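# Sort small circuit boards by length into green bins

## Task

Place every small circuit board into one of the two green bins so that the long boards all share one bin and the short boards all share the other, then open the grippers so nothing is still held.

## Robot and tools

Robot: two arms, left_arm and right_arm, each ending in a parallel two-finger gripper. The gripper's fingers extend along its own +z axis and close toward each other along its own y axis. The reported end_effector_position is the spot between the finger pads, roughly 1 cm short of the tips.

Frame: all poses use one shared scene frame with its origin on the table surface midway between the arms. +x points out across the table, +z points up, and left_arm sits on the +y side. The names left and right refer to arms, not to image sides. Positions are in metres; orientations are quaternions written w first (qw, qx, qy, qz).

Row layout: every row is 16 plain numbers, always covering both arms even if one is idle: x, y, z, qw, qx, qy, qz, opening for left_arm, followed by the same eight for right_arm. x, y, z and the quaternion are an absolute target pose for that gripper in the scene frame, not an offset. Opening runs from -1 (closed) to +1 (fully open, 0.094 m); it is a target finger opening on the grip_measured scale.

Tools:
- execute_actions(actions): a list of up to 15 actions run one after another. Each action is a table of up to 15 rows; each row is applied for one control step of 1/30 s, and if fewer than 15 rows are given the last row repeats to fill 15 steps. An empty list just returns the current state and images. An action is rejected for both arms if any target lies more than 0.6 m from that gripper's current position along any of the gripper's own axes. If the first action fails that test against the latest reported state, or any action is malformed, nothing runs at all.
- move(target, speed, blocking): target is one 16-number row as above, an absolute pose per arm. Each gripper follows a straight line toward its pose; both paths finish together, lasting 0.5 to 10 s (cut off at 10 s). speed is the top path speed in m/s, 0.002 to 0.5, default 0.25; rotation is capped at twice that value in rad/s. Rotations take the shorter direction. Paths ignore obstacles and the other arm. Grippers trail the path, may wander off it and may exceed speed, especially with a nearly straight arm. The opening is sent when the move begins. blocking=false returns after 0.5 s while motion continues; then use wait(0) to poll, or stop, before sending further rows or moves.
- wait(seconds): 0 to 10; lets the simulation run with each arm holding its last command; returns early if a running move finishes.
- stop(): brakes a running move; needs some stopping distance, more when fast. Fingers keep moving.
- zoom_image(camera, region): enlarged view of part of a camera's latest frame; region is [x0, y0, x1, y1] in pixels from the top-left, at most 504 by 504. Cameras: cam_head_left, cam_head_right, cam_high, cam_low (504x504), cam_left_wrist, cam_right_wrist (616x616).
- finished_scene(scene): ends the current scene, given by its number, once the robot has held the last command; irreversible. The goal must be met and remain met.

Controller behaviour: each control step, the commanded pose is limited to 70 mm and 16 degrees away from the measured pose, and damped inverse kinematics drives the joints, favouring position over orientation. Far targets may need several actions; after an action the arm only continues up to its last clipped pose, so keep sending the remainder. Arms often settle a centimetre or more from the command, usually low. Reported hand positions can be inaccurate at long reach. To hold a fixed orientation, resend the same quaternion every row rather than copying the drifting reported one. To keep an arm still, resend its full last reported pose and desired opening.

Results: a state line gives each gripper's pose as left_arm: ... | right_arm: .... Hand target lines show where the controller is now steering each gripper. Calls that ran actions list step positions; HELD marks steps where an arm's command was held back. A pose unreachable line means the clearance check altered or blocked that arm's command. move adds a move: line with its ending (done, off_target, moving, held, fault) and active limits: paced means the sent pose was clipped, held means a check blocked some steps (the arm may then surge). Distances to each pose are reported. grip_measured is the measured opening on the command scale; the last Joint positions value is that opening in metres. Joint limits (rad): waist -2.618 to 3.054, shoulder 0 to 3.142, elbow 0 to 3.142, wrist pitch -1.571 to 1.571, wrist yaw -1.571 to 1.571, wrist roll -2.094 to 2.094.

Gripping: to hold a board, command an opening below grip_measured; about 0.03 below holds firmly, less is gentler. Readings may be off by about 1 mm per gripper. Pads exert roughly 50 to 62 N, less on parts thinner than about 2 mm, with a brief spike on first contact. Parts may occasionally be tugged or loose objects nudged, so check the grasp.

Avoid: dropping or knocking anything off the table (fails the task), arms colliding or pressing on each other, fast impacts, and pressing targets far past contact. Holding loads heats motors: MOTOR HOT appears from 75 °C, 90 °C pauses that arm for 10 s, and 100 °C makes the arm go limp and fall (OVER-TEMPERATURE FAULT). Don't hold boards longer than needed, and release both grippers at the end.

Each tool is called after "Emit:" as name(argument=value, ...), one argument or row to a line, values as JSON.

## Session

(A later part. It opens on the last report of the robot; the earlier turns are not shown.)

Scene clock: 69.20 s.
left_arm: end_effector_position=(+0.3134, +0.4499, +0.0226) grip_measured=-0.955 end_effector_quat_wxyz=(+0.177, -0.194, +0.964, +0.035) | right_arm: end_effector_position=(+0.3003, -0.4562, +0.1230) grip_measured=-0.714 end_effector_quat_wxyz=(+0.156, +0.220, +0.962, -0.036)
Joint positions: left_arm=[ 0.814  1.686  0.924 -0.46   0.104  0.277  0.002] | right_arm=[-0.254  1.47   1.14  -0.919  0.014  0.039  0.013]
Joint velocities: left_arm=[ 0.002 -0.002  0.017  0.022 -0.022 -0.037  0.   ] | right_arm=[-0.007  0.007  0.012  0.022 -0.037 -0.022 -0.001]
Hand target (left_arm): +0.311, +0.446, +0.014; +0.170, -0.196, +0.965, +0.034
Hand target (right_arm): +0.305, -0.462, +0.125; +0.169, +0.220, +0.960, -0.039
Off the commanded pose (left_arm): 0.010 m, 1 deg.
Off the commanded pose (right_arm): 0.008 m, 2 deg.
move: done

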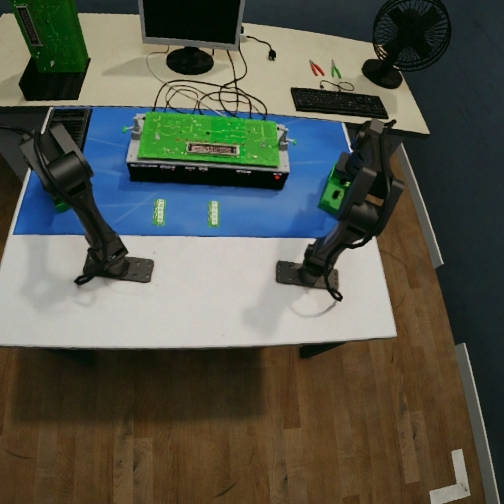

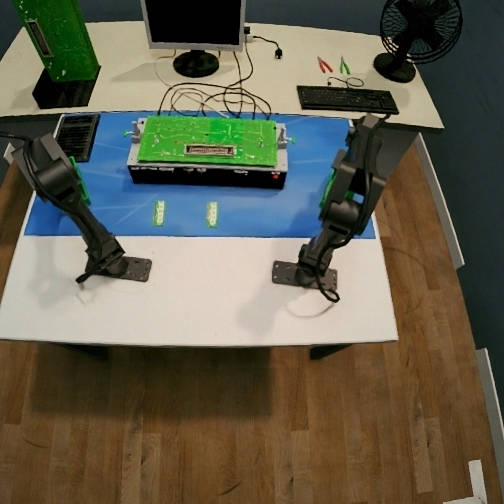

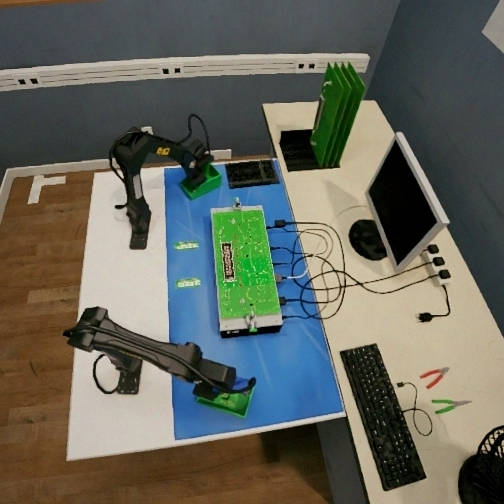

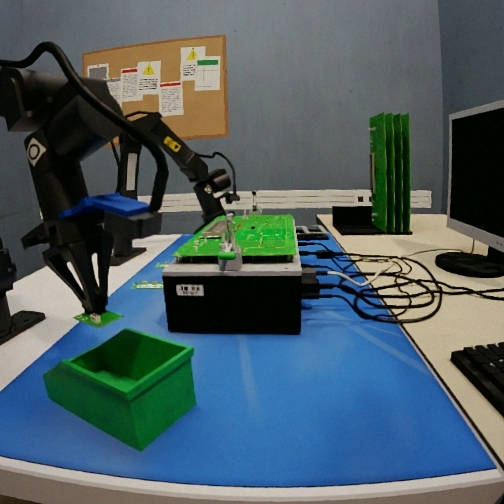

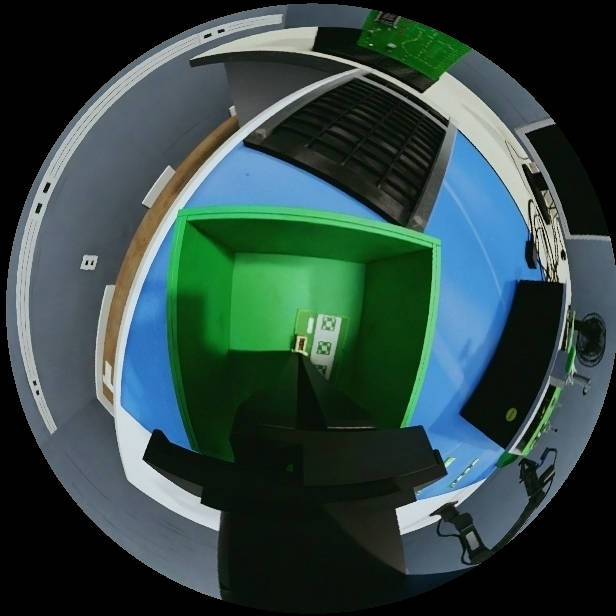

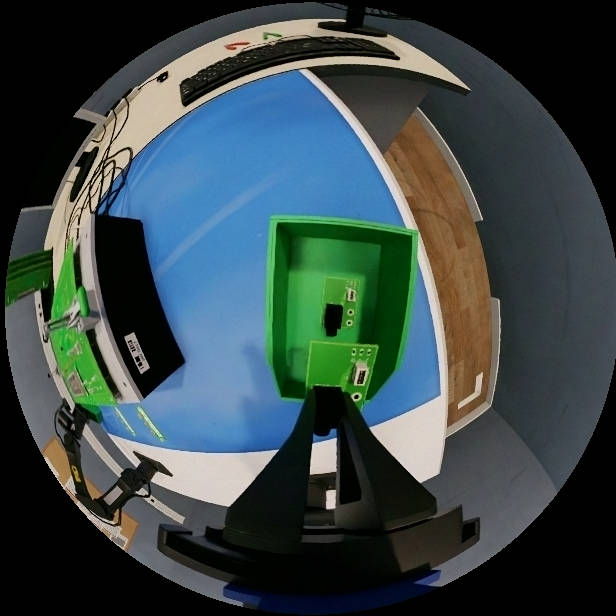

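Emit:
execute_actions(
  actions=[
    [[0.311,0.446,0.007,0.1701,-0.1957,0.9652,0.0345,-0.97,0.30,-0.46,0.125,0.1585,0.4025,0.8988,-0.0710,-0.745]],
    [[0.311,0.446,0.007,0.1701,-0.1957,0.9652,0.0345,-0.72,0.295,-0.46,0.125,0.1418,0.5685,0.8042,-0.1002,-0.745]],
  ],
)

Emit:
move(
  target=[0.305,0.446,0.13,0.1701,-0.1957,0.9652,0.0345,-0.72,0.285,-0.462,0.11,0.0923,0.8339,0.5238,-0.1470,-0.745],
  speed=0.25,
)

Scene clock: 72.33 s.
left_arm: end_effector_position=(+0.3160, +0.4543, +0.0216) grip_measured=-0.722 end_effector_quat_wxyz=(+0.185, -0.196, +0.962, +0.046) | right_arm: end_effector_position=(+0.2895, -0.4569, +0.1128) grip_measured=-0.714 end_effector_quat_wxyz=(+0.127, +0.557, +0.816, -0.092)
Joint positions: left_arm=[ 0.813  1.689  0.915 -0.424  0.093  0.272  0.013] | right_arm=[-0.136  1.549  1.185 -1.015  0.251  0.884  0.013]
Joint velocities: left_arm=[ 0.002 -0.007 -0.007  0.007 -0.037 -0.11  -0.001] | right_arm=[-0.012 -0.007  0.042 -0.11   0.051  0.242 -0.001]
Hand target (left_arm): +0.311, +0.446, +0.008; +0.170, -0.196, +0.965, +0.034
Hand target (right_arm): +0.295, -0.460, +0.125; +0.142, +0.568, +0.805, -0.099
Off the commanded pose (left_arm): 0.018 m, 2 deg.
Off the commanded pose (right_arm): 0.014 m, 3 deg.
Step readings (end_effector_position; steps 1 to 15: 1st action; 16 to 30: 2nd action):
0: left_arm (+0.3135, +0.4501, +0.0226) | right_arm (+0.3007, -0.4564, +0.1231)
1: left_arm (+0.3136, +0.4501, +0.0222) | right_arm (+0.3005, -0.4569, +0.1232)
2: left_arm (+0.3135, +0.4505, +0.0216) | right_arm (+0.3003, -0.4574, +0.1232)
4: left_arm (+0.3131, +0.4510, +0.0211) | right_arm (+0.3005, -0.4569, +0.1235)
8: left_arm (+0.3131, +0.4514, +0.0211) | right_arm (+0.3011, -0.4554, +0.1238)
15: left_arm (+0.3130, +0.4515, +0.0210) | right_arm (+0.2980, -0.4585, +0.1196)
16: left_arm (+0.3129, +0.4517, +0.0210) | right_arm (+0.2972, -0.4589, +0.1191)
17: left_arm (+0.3136, +0.4528, +0.0214) | right_arm (+0.2958, -0.4585, +0.1186)
19: left_arm (+0.3152, +0.4536, +0.0216) | right_arm (+0.2933, -0.4562, +0.1161)
23: left_arm (+0.3160, +0.4543, +0.0216) | right_arm (+0.2920, -0.4539, +0.1122)
30: end_effector_position above

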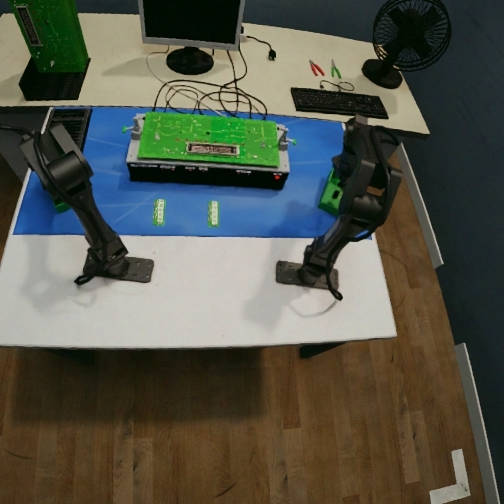

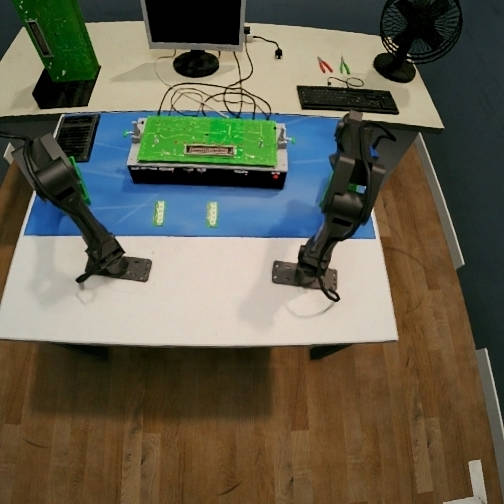

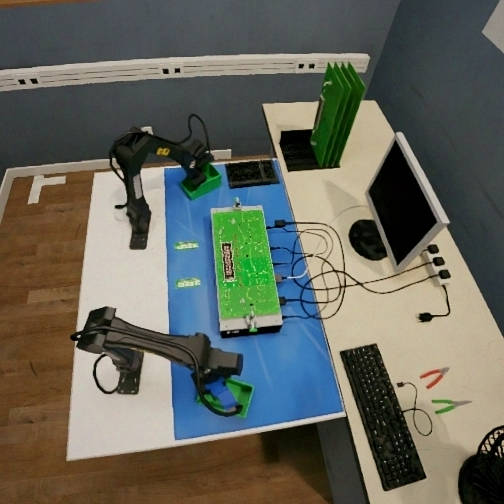

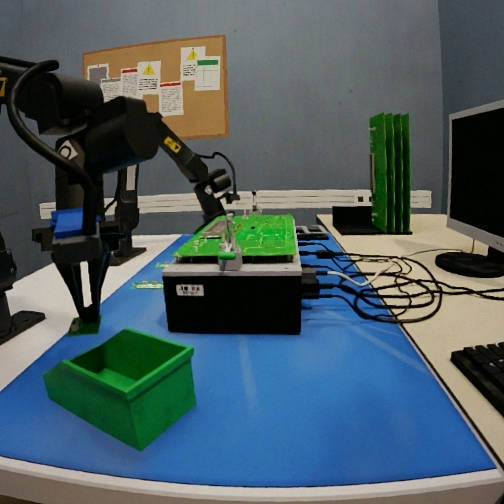

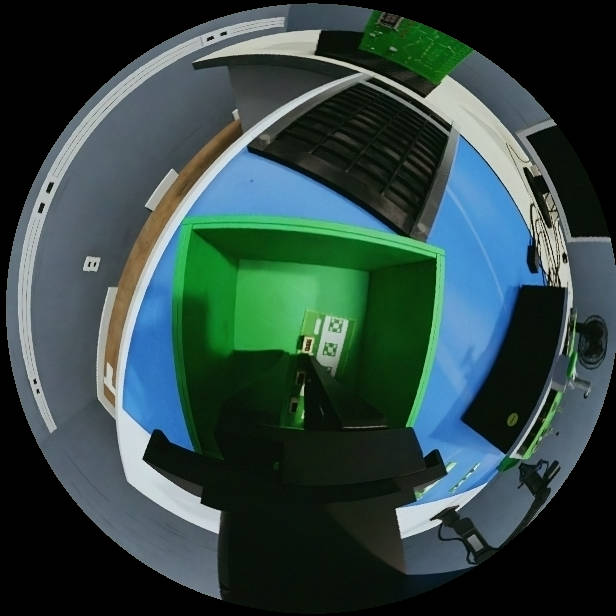

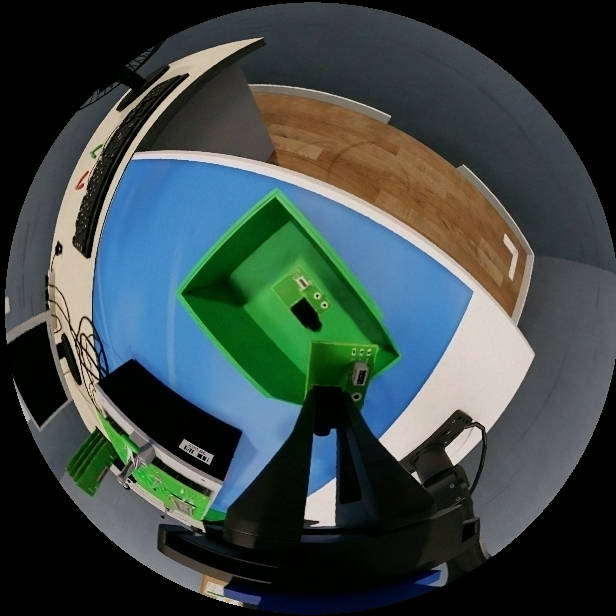

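Scene clock: 74.57 s.
left_arm: end_effector_position=(+0.3033, +0.4437, +0.1175) grip_measured=-0.722 end_effector_quat_wxyz=(+0.159, -0.198, +0.967, +0.032) | right_arm: end_effector_position=(+0.2803, -0.4587, +0.0999) grip_measured=-0.714 end_effector_quat_wxyz=(+0.077, +0.834, +0.527, -0.142)
Joint positions: left_arm=[ 0.813  1.552  1.195 -0.9    0.093  0.273  0.013] | right_arm=[-0.115  1.766  1.372 -1.257  0.314  1.758  0.013]
Joint velocities: left_arm=[-0.017 -0.012  0.002 -0.022 -0.066 -0.022  0.   ] | right_arm=[-0.017  0.012 -0.002 -0.095  0.051 -0.037 -0.001]
Hand target (left_arm): +0.304, +0.445, +0.130; +0.170, -0.196, +0.965, +0.035
Hand target (right_arm): +0.285, -0.462, +0.110; +0.091, +0.834, +0.524, -0.145
Off the commanded pose (left_arm): 0.013 m, 1 deg.
Off the commanded pose (right_arm): 0.012 m, 2 deg.
move: off_target (left_arm, right_arm)

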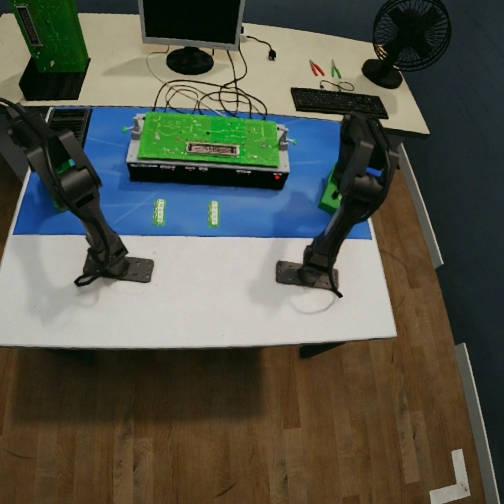

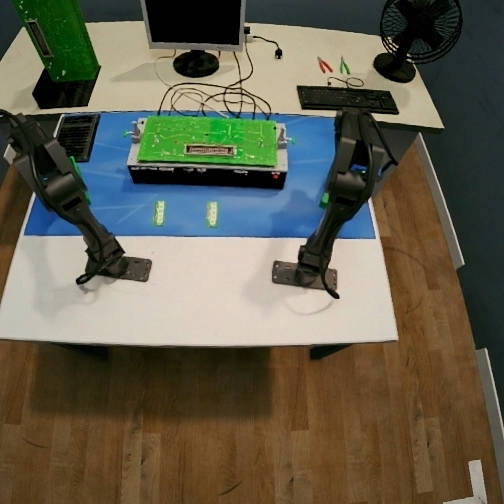

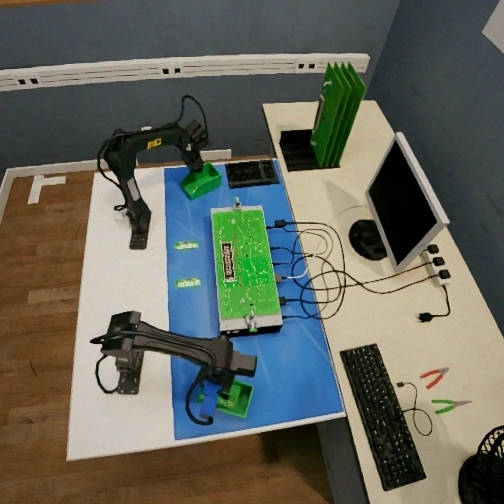

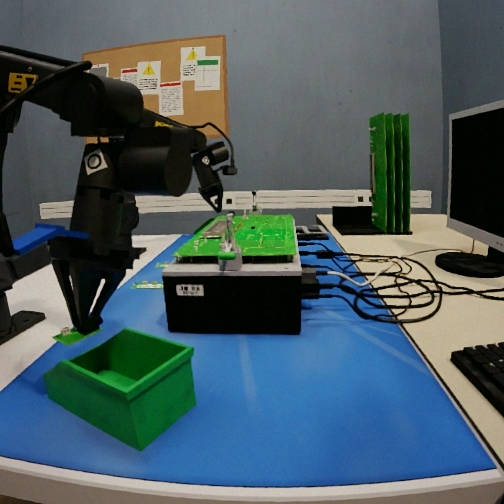

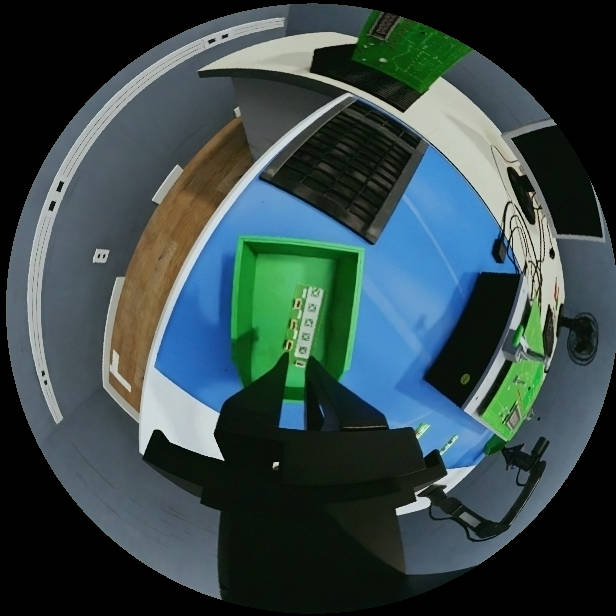

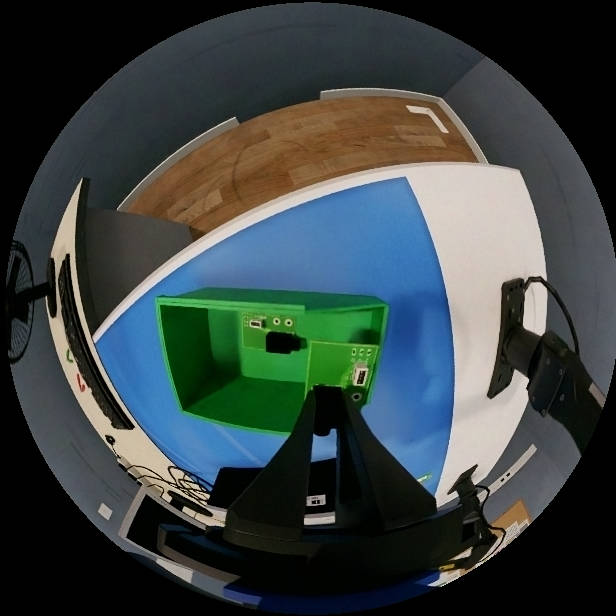

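Emit:
move(
  target=[0.235,0.27,0.125,0.1736,0,0.9848,0,-0.68,0.285,-0.462,0.055,0.0923,0.8339,0.5238,-0.1470,-0.745],
  speed=0.3,
)

Emit:
move(
  target=[0.228,0.143,0.045,0.1736,0,0.9848,0,-0.68,0.285,-0.462,0.055,0.0923,0.8339,0.5238,-0.1470,-0.745],
  speed=0.25,
)

Emit:
zoom_image(
  camera="cam_left_wrist",
  region=[220,240,400,420],
)

Emit:
zoom_image(
  camera="cam_right_wrist",
  region=[180,240,460,460],
)

Scene clock: 76.47 s.
left_arm: end_effector_position=(+0.2441, +0.2721, +0.1276) grip_measured=-0.682 end_effector_quat_wxyz=(+0.186, +0.002, +0.983, -0.002) | right_arm: end_effector_position=(+0.2858, -0.4608, +0.0565) grip_measured=-0.714 end_effector_quat_wxyz=(+0.083, +0.836, +0.524, -0.138)
Joint positions: left_arm=[ 0.35   0.996  0.831 -1.042  0.089  0.218  0.015] | right_arm=[-0.115  1.816  1.256 -1.078  0.317  1.764  0.013]
Joint velocities: left_arm=[-0.012 -0.007 -0.007  0.007  0.095 -0.022  0.001] | right_arm=[ 0.007 -0.012  0.007  0.037  0.095 -0.022  0.001]
Hand target (left_arm): +0.236, +0.270, +0.124; +0.176, -0.000, +0.984, -0.001
Hand target (right_arm): +0.284, -0.462, +0.055; +0.092, +0.834, +0.524, -0.147
Off the commanded pose (left_arm): 0.010 m, 2 deg.
Off the commanded pose (right_arm): 0.002 m, 1 deg.
move: done

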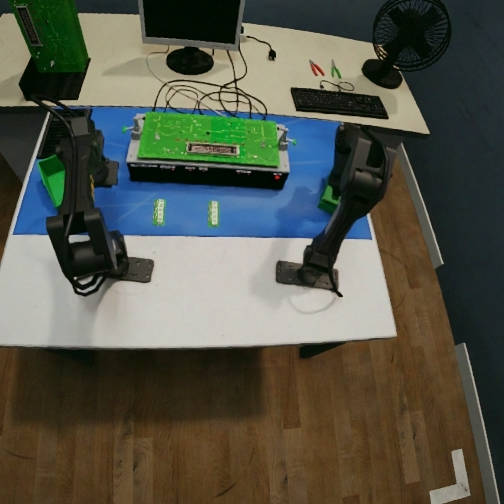

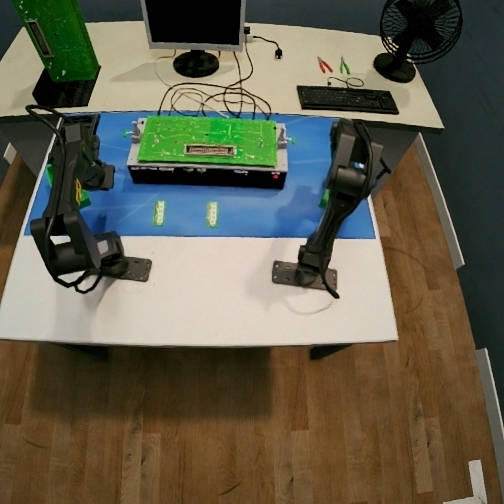

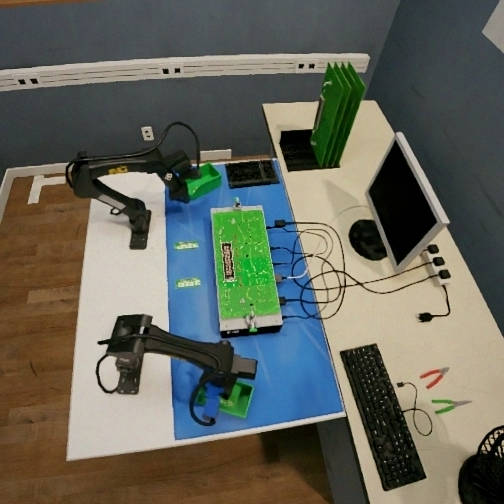

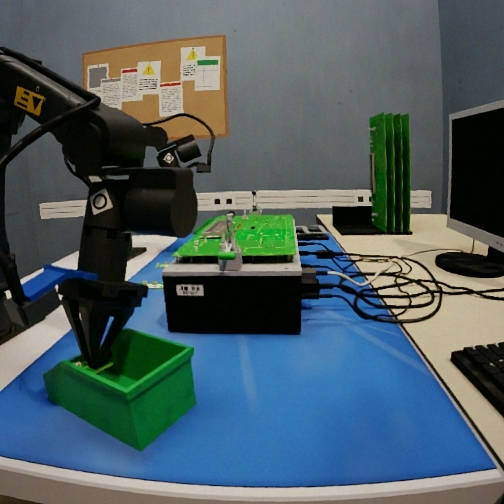

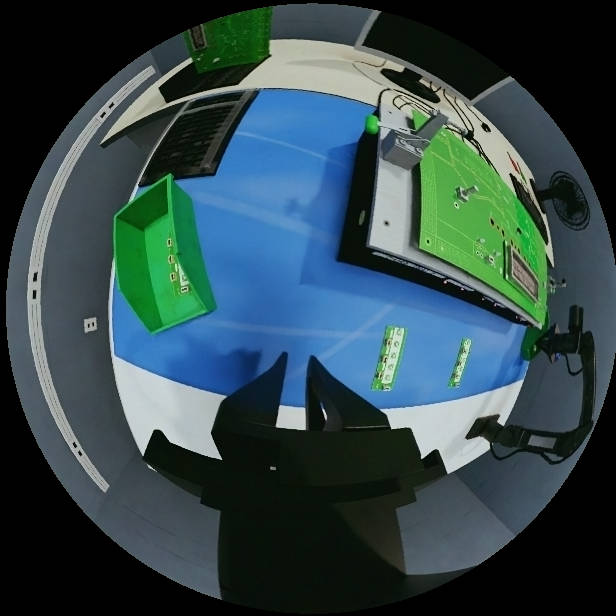

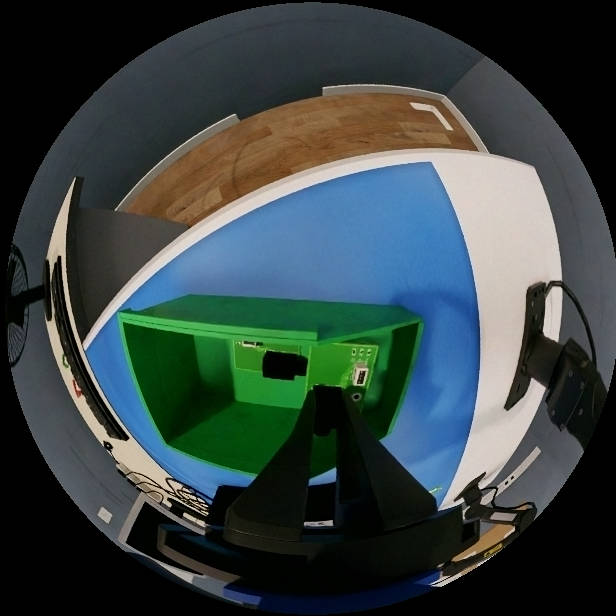

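Scene clock: 77.87 s.
left_arm: end_effector_position=(+0.2298, +0.1407, +0.0492) grip_measured=-0.682 end_effector_quat_wxyz=(+0.175, +0.001, +0.985, -0.013) | right_arm: end_effector_position=(+0.2858, -0.4608, +0.0565) grip_measured=-0.714 end_effector_quat_wxyz=(+0.083, +0.836, +0.524, -0.138)
Joint positions: left_arm=[-0.473  1.112  0.583 -0.733 -0.171 -0.563  0.015] | right_arm=[-0.115  1.816  1.256 -1.078  0.317  1.764  0.013]
Joint velocities: left_arm=[ 0.002  0.002  0.017  0.022 -0.066 -0.051  0.   ] | right_arm=[ 0.007  0.017  0.007 -0.037 -0.022 -0.007  0.   ]
Hand target (left_arm): +0.230, +0.142, +0.045; +0.175, -0.001, +0.984, -0.005
Hand target (right_arm): +0.285, -0.462, +0.055; +0.092, +0.834, +0.524, -0.147
Off the commanded pose (left_arm): 0.005 m, 2 deg.
Off the commanded pose (right_arm): 0.002 m, 1 deg.
move: done

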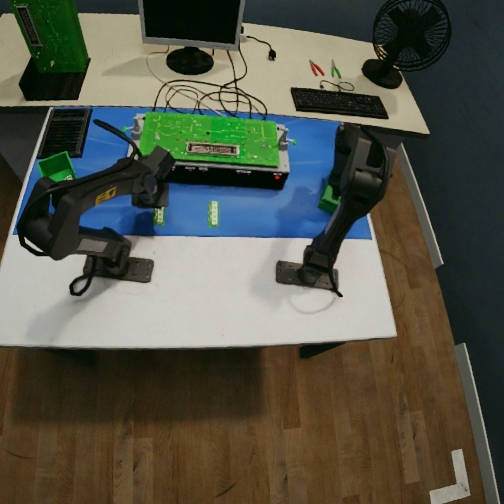

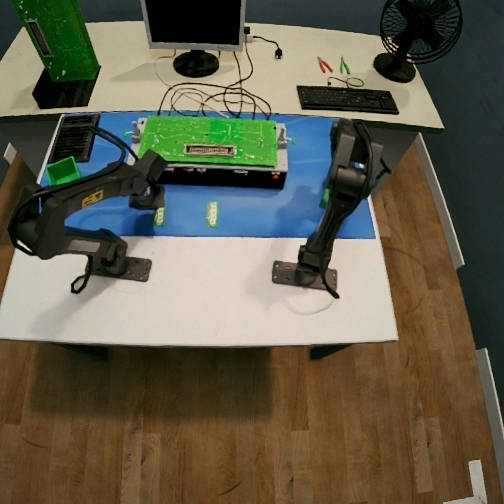

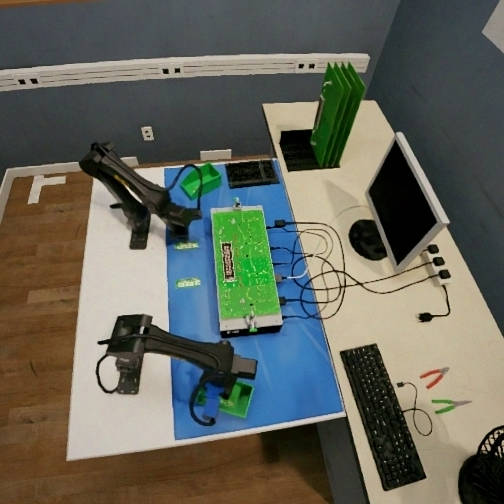

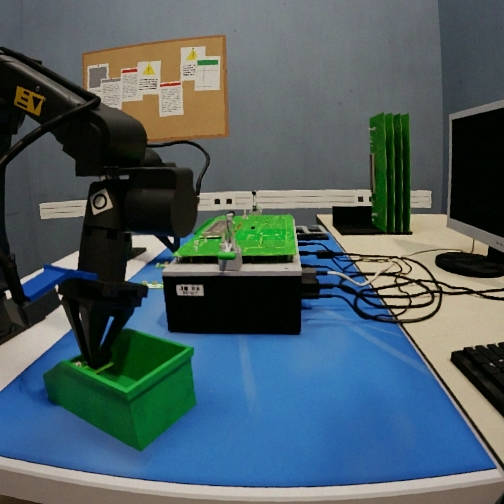

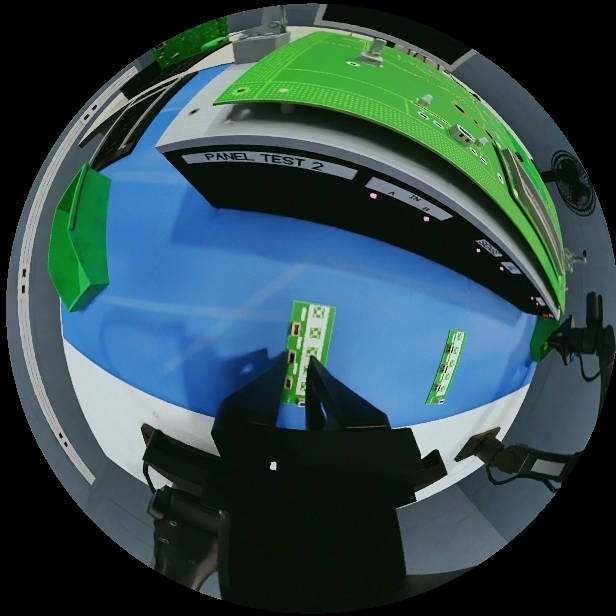

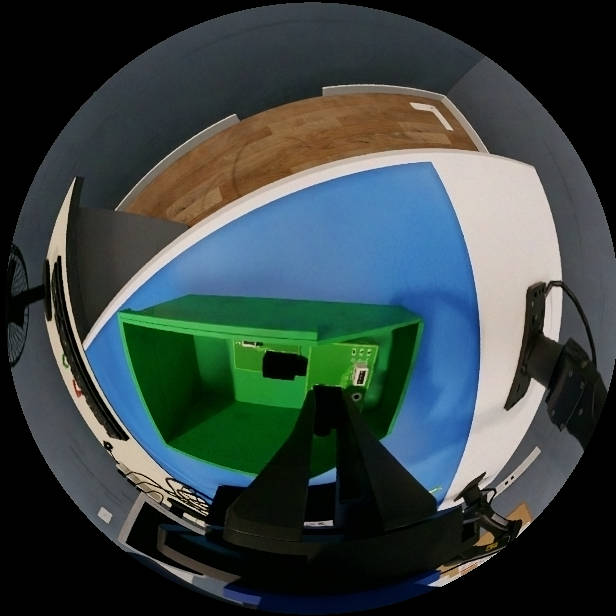

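Region (220, 240, 400, 420) of cam_left_wrist's 616x616 image, scaled by 2.800, with more detail than that image has.

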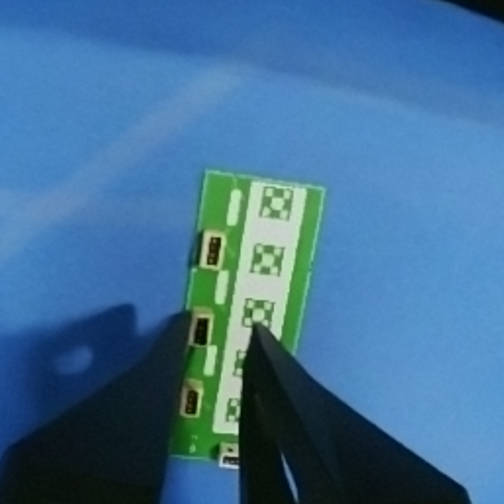

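Region (180, 240, 460, 460) of cam_right_wrist's 616x616 image, scaled by 1.800, with more detail than that image has; it fills the top 396 rows of this view, and the rest is white.

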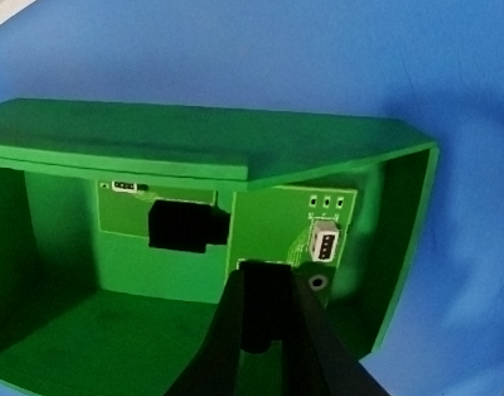

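Emit:
move(
  target=[0.220,0.149,0.016,0.1736,0,0.9848,0,-0.68,0.279,-0.451,0.017,0.0923,0.8339,0.5238,-0.1470,-0.745],
  speed=0.06,
)

Emit:
zoom_image(
  camera="cam_left_wrist",
  region=[220,240,400,420],
)

Emit:
zoom_image(
  camera="cam_right_wrist",
  region=[180,240,460,460],
)

Scene clock: 80.37 s.
left_arm: end_effector_position=(+0.2223, +0.1458, +0.0213) grip_measured=-0.682 end_effector_quat_wxyz=(+0.175, +0.001, +0.985, -0.010) | right_arm: end_effector_position=(+0.2770, -0.4548, +0.0238) grip_measured=-0.714 end_effector_quat_wxyz=(+0.089, +0.836, +0.521, -0.148)
Joint positions: left_arm=[-0.48   1.121  0.47  -0.615 -0.18  -0.57   0.015] | right_arm=[-0.091  1.836  1.135 -0.951  0.338  1.797  0.013]
Joint velocities: left_arm=[-0.012  0.012  0.022 -0.051 -0.007 -0.022 -0.   ] | right_arm=[ 0.007 -0.007 -0.007  0.007  0.022  0.007  0.   ]
Hand target (left_arm): +0.220, +0.149, +0.016; +0.174, +0.000, +0.985, -0.000
Hand target (right_arm): +0.278, -0.451, +0.017; +0.092, +0.834, +0.524, -0.148
Off the commanded pose (left_arm): 0.007 m, 1 deg.
Off the commanded pose (right_arm): 0.008 m, 1 deg.
move: done

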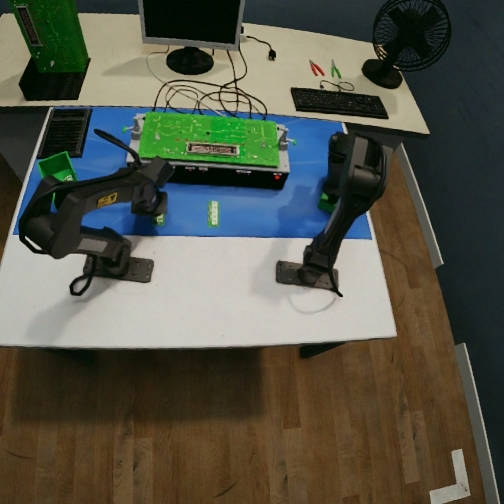

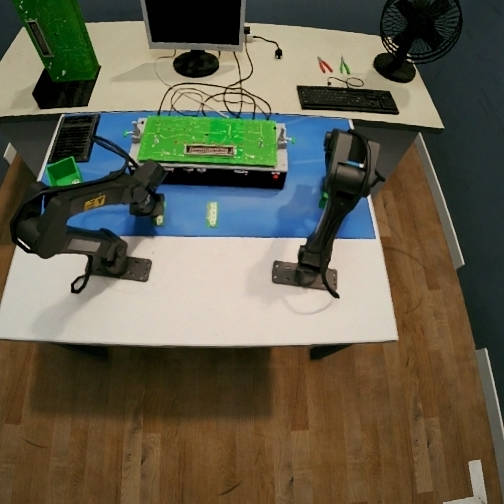

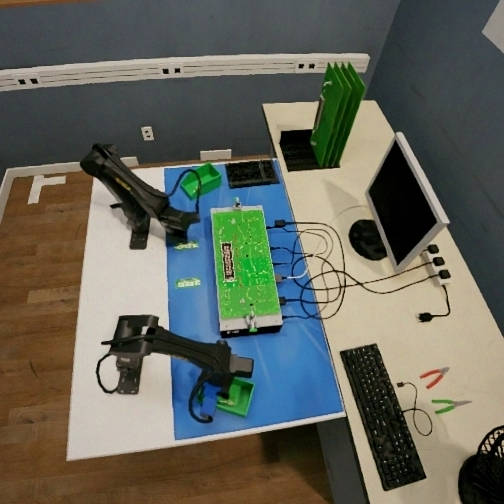

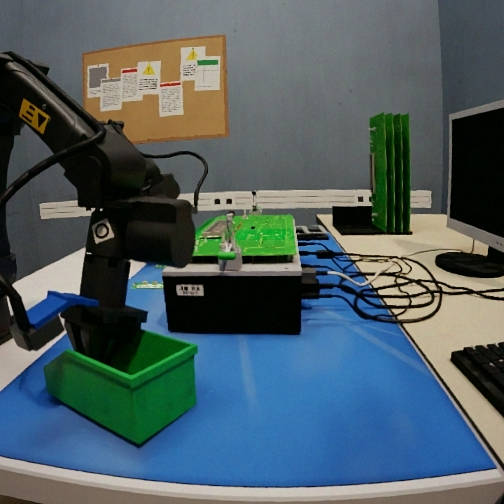

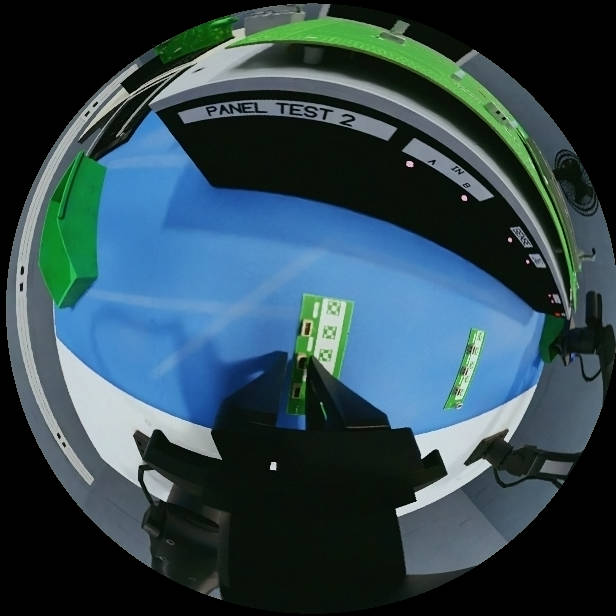

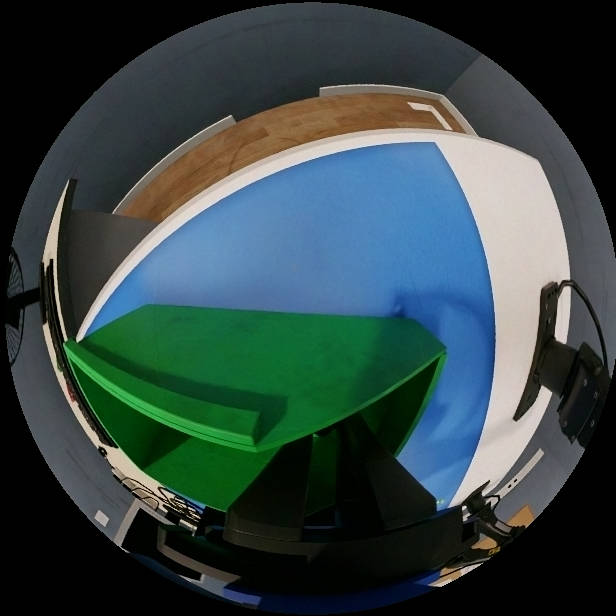

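Region (220, 240, 400, 420) of cam_left_wrist's 616x616 image, scaled by 2.800, with more detail than that image has.

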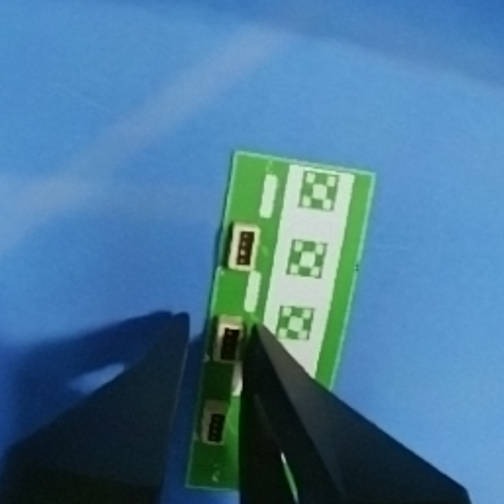

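Region (180, 240, 460, 460) of cam_right_wrist's 616x616 image, scaled by 1.800, with more detail than that image has; it fills the top 396 rows of this view, and the rest is white.

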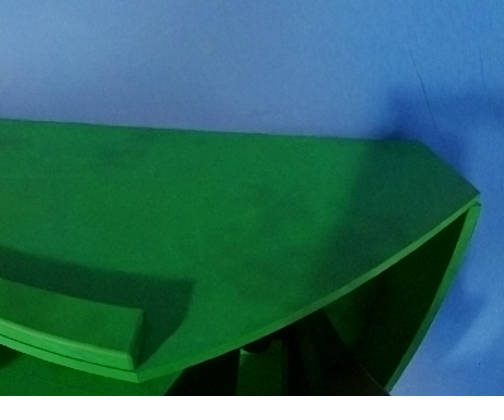

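Emit:
execute_actions(
  actions=[
    [[0.226,0.144,0.04,0.1736,0,0.9848,0,-0.68,0.279,-0.451,0.011,0.0923,0.8339,0.5238,-0.1470,-0.745]],
    [[0.227,0.143,0.03,0.1736,0,0.9848,0,-0.68,0.279,-0.451,0.011,0.0923,0.8339,0.5238,-0.1470,-0.58],[0.227,0.143,0.027,0.1736,0,0.9848,0,-0.68,0.279,-0.451,0.011,0.0923,0.8339,0.5238,-0.1470,-0.58],[0.227,0.143,0.024,0.1736,0,0.9848,0,-0.68,0.279,-0.451,0.011,0.0923,0.8339,0.5238,-0.1470,-0.58],[0.227,0.143,0.021,0.1736,0,0.9848,0,-0.68,0.279,-0.451,0.011,0.0923,0.8339,0.5238,-0.1470,-0.58],[0.227,0.143,0.018,0.1736,0,0.9848,0,-0.68,0.279,-0.451,0.011,0.0923,0.8339,0.5238,-0.1470,-0.58],[0.227,0.143,0.015,0.1736,0,0.9848,0,-0.68,0.279,-0.451,0.011,0.0923,0.8339,0.5238,-0.1470,-0.58],[0.227,0.143,0.012,0.1736,0,0.9848,0,-0.68,0.279,-0.451,0.011,0.0923,0.8339,0.5238,-0.1470,-0.58],[0.227,0.143,0.009,0.1736,0,0.9848,0,-0.68,0.279,-0.451,0.011,0.0923,0.8339,0.5238,-0.1470,-0.58]],
  ],
)

Emit:
zoom_image(
  camera="cam_left_wrist",
  region=[220,240,400,420],
)

Scene clock: 82.40 s.
left_arm: end_effector_position=(+0.2271, +0.1422, +0.0169) grip_measured=-0.682 end_effector_quat_wxyz=(+0.172, +0.001, +0.985, -0.005) | right_arm: end_effector_position=(+0.2819, -0.4555, +0.0188) grip_measured=-0.582 end_effector_quat_wxyz=(+0.094, +0.836, +0.520, -0.144)
Joint positions: left_arm=[-0.485  1.176  0.482 -0.584 -0.185 -0.577  0.015] | right_arm=[-0.089  1.852  1.135 -0.924  0.339  1.798  0.02 ]
Joint velocities: left_arm=[-0.012 -0.017 -0.002  0.081 -0.095 -0.022  0.001] | right_arm=[ 0.007 -0.007 -0.017 -0.007 -0.007 -0.051  0.001]
Hand target (left_arm): +0.227, +0.143, +0.010; +0.173, -0.000, +0.985, -0.000
Hand target (right_arm): +0.279, -0.451, +0.011; +0.092, +0.834, +0.524, -0.147
Off the commanded pose (left_arm): 0.008 m, 1 deg.
Off the commanded pose (right_arm): 0.009 m, 1 deg.
Step readings (end_effector_position; steps 1 to 15: 1st action; 16 to 30: 2nd action):
0: left_arm (+0.2225, +0.1457, +0.0214) | right_arm (+0.2770, -0.4548, +0.0238)
1: left_arm (+0.2222, +0.1460, +0.0226) | right_arm (+0.2772, -0.4549, +0.0234)
2: left_arm (+0.2217, +0.1463, +0.0248) | right_arm (+0.2778, -0.4551, +0.0230)
4: left_arm (+0.2252, +0.1439, +0.0311) | right_arm (+0.2778, -0.4555, +0.0228)
8: left_arm (+0.2279, +0.1417, +0.0357) | right_arm (+0.2778, -0.4555, +0.0228)
15: left_arm (+0.2241, +0.1440, +0.0343) | right_arm (+0.2778, -0.4555, +0.0228)
16: left_arm (+0.2241, +0.1440, +0.0340) | right_arm (+0.2782, -0.4556, +0.0228)
17: left_arm (+0.2246, +0.1436, +0.0335) | right_arm (+0.2794, -0.4558, +0.0222)
19: left_arm (+0.2264, +0.1420, +0.0318) | right_arm (+0.2812, -0.4557, +0.0202)
23: left_arm (+0.2259, +0.1423, +0.0215) | right_arm (+0.2819, -0.4555, +0.0188)
30: end_effector_position above

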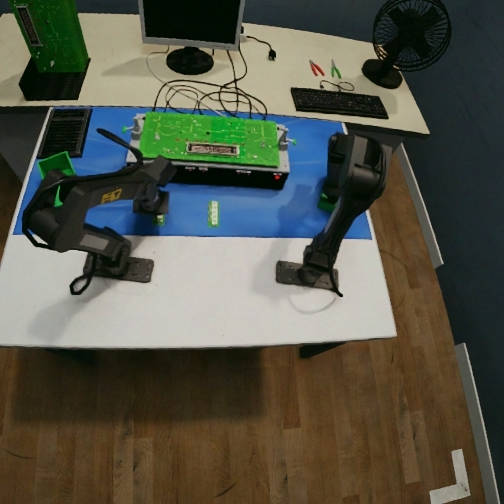

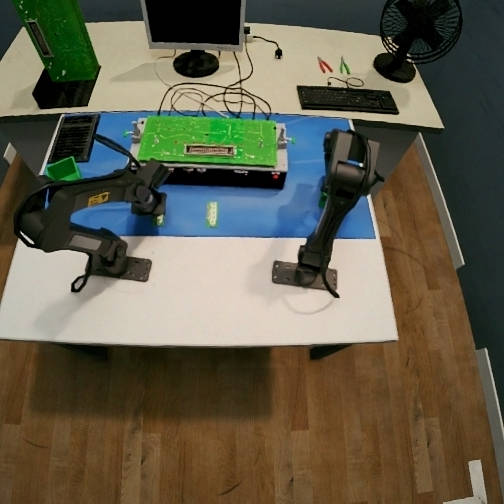

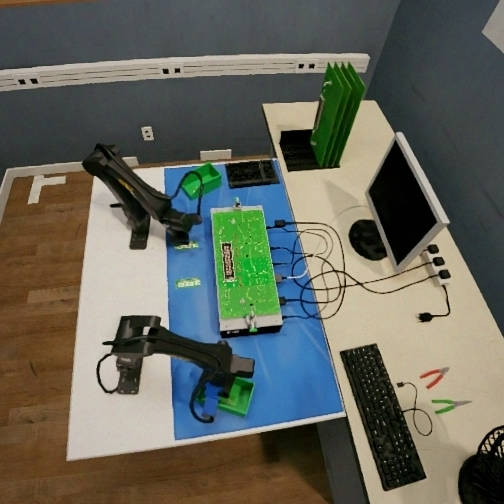

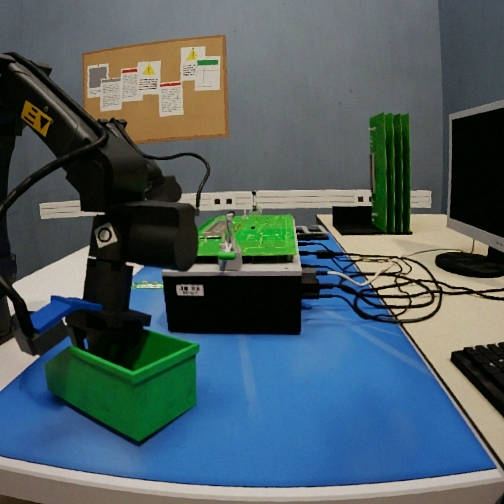

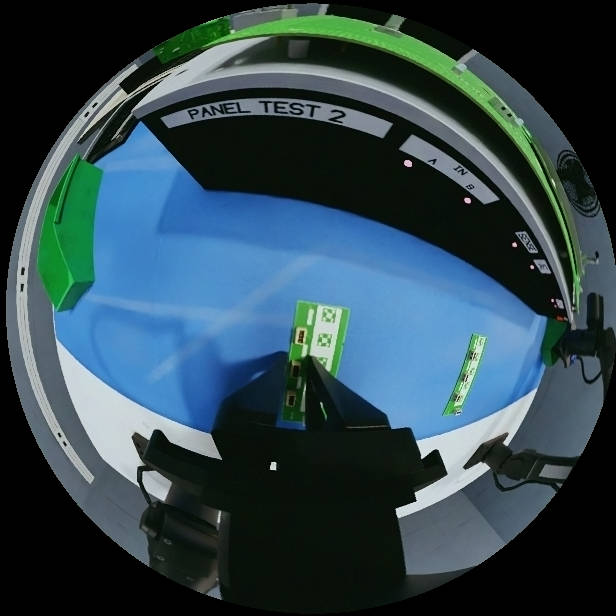

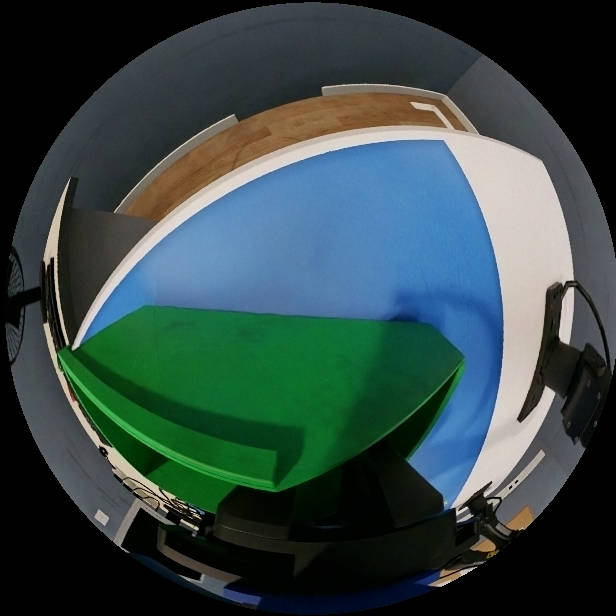

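Region (220, 240, 400, 420) of cam_left_wrist's 616x616 image, scaled by 2.800, with more detail than that image has.

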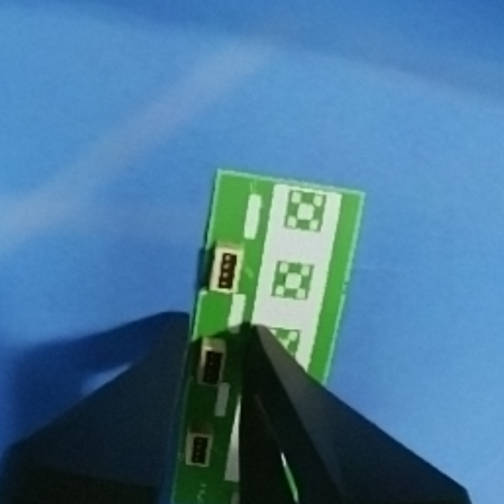

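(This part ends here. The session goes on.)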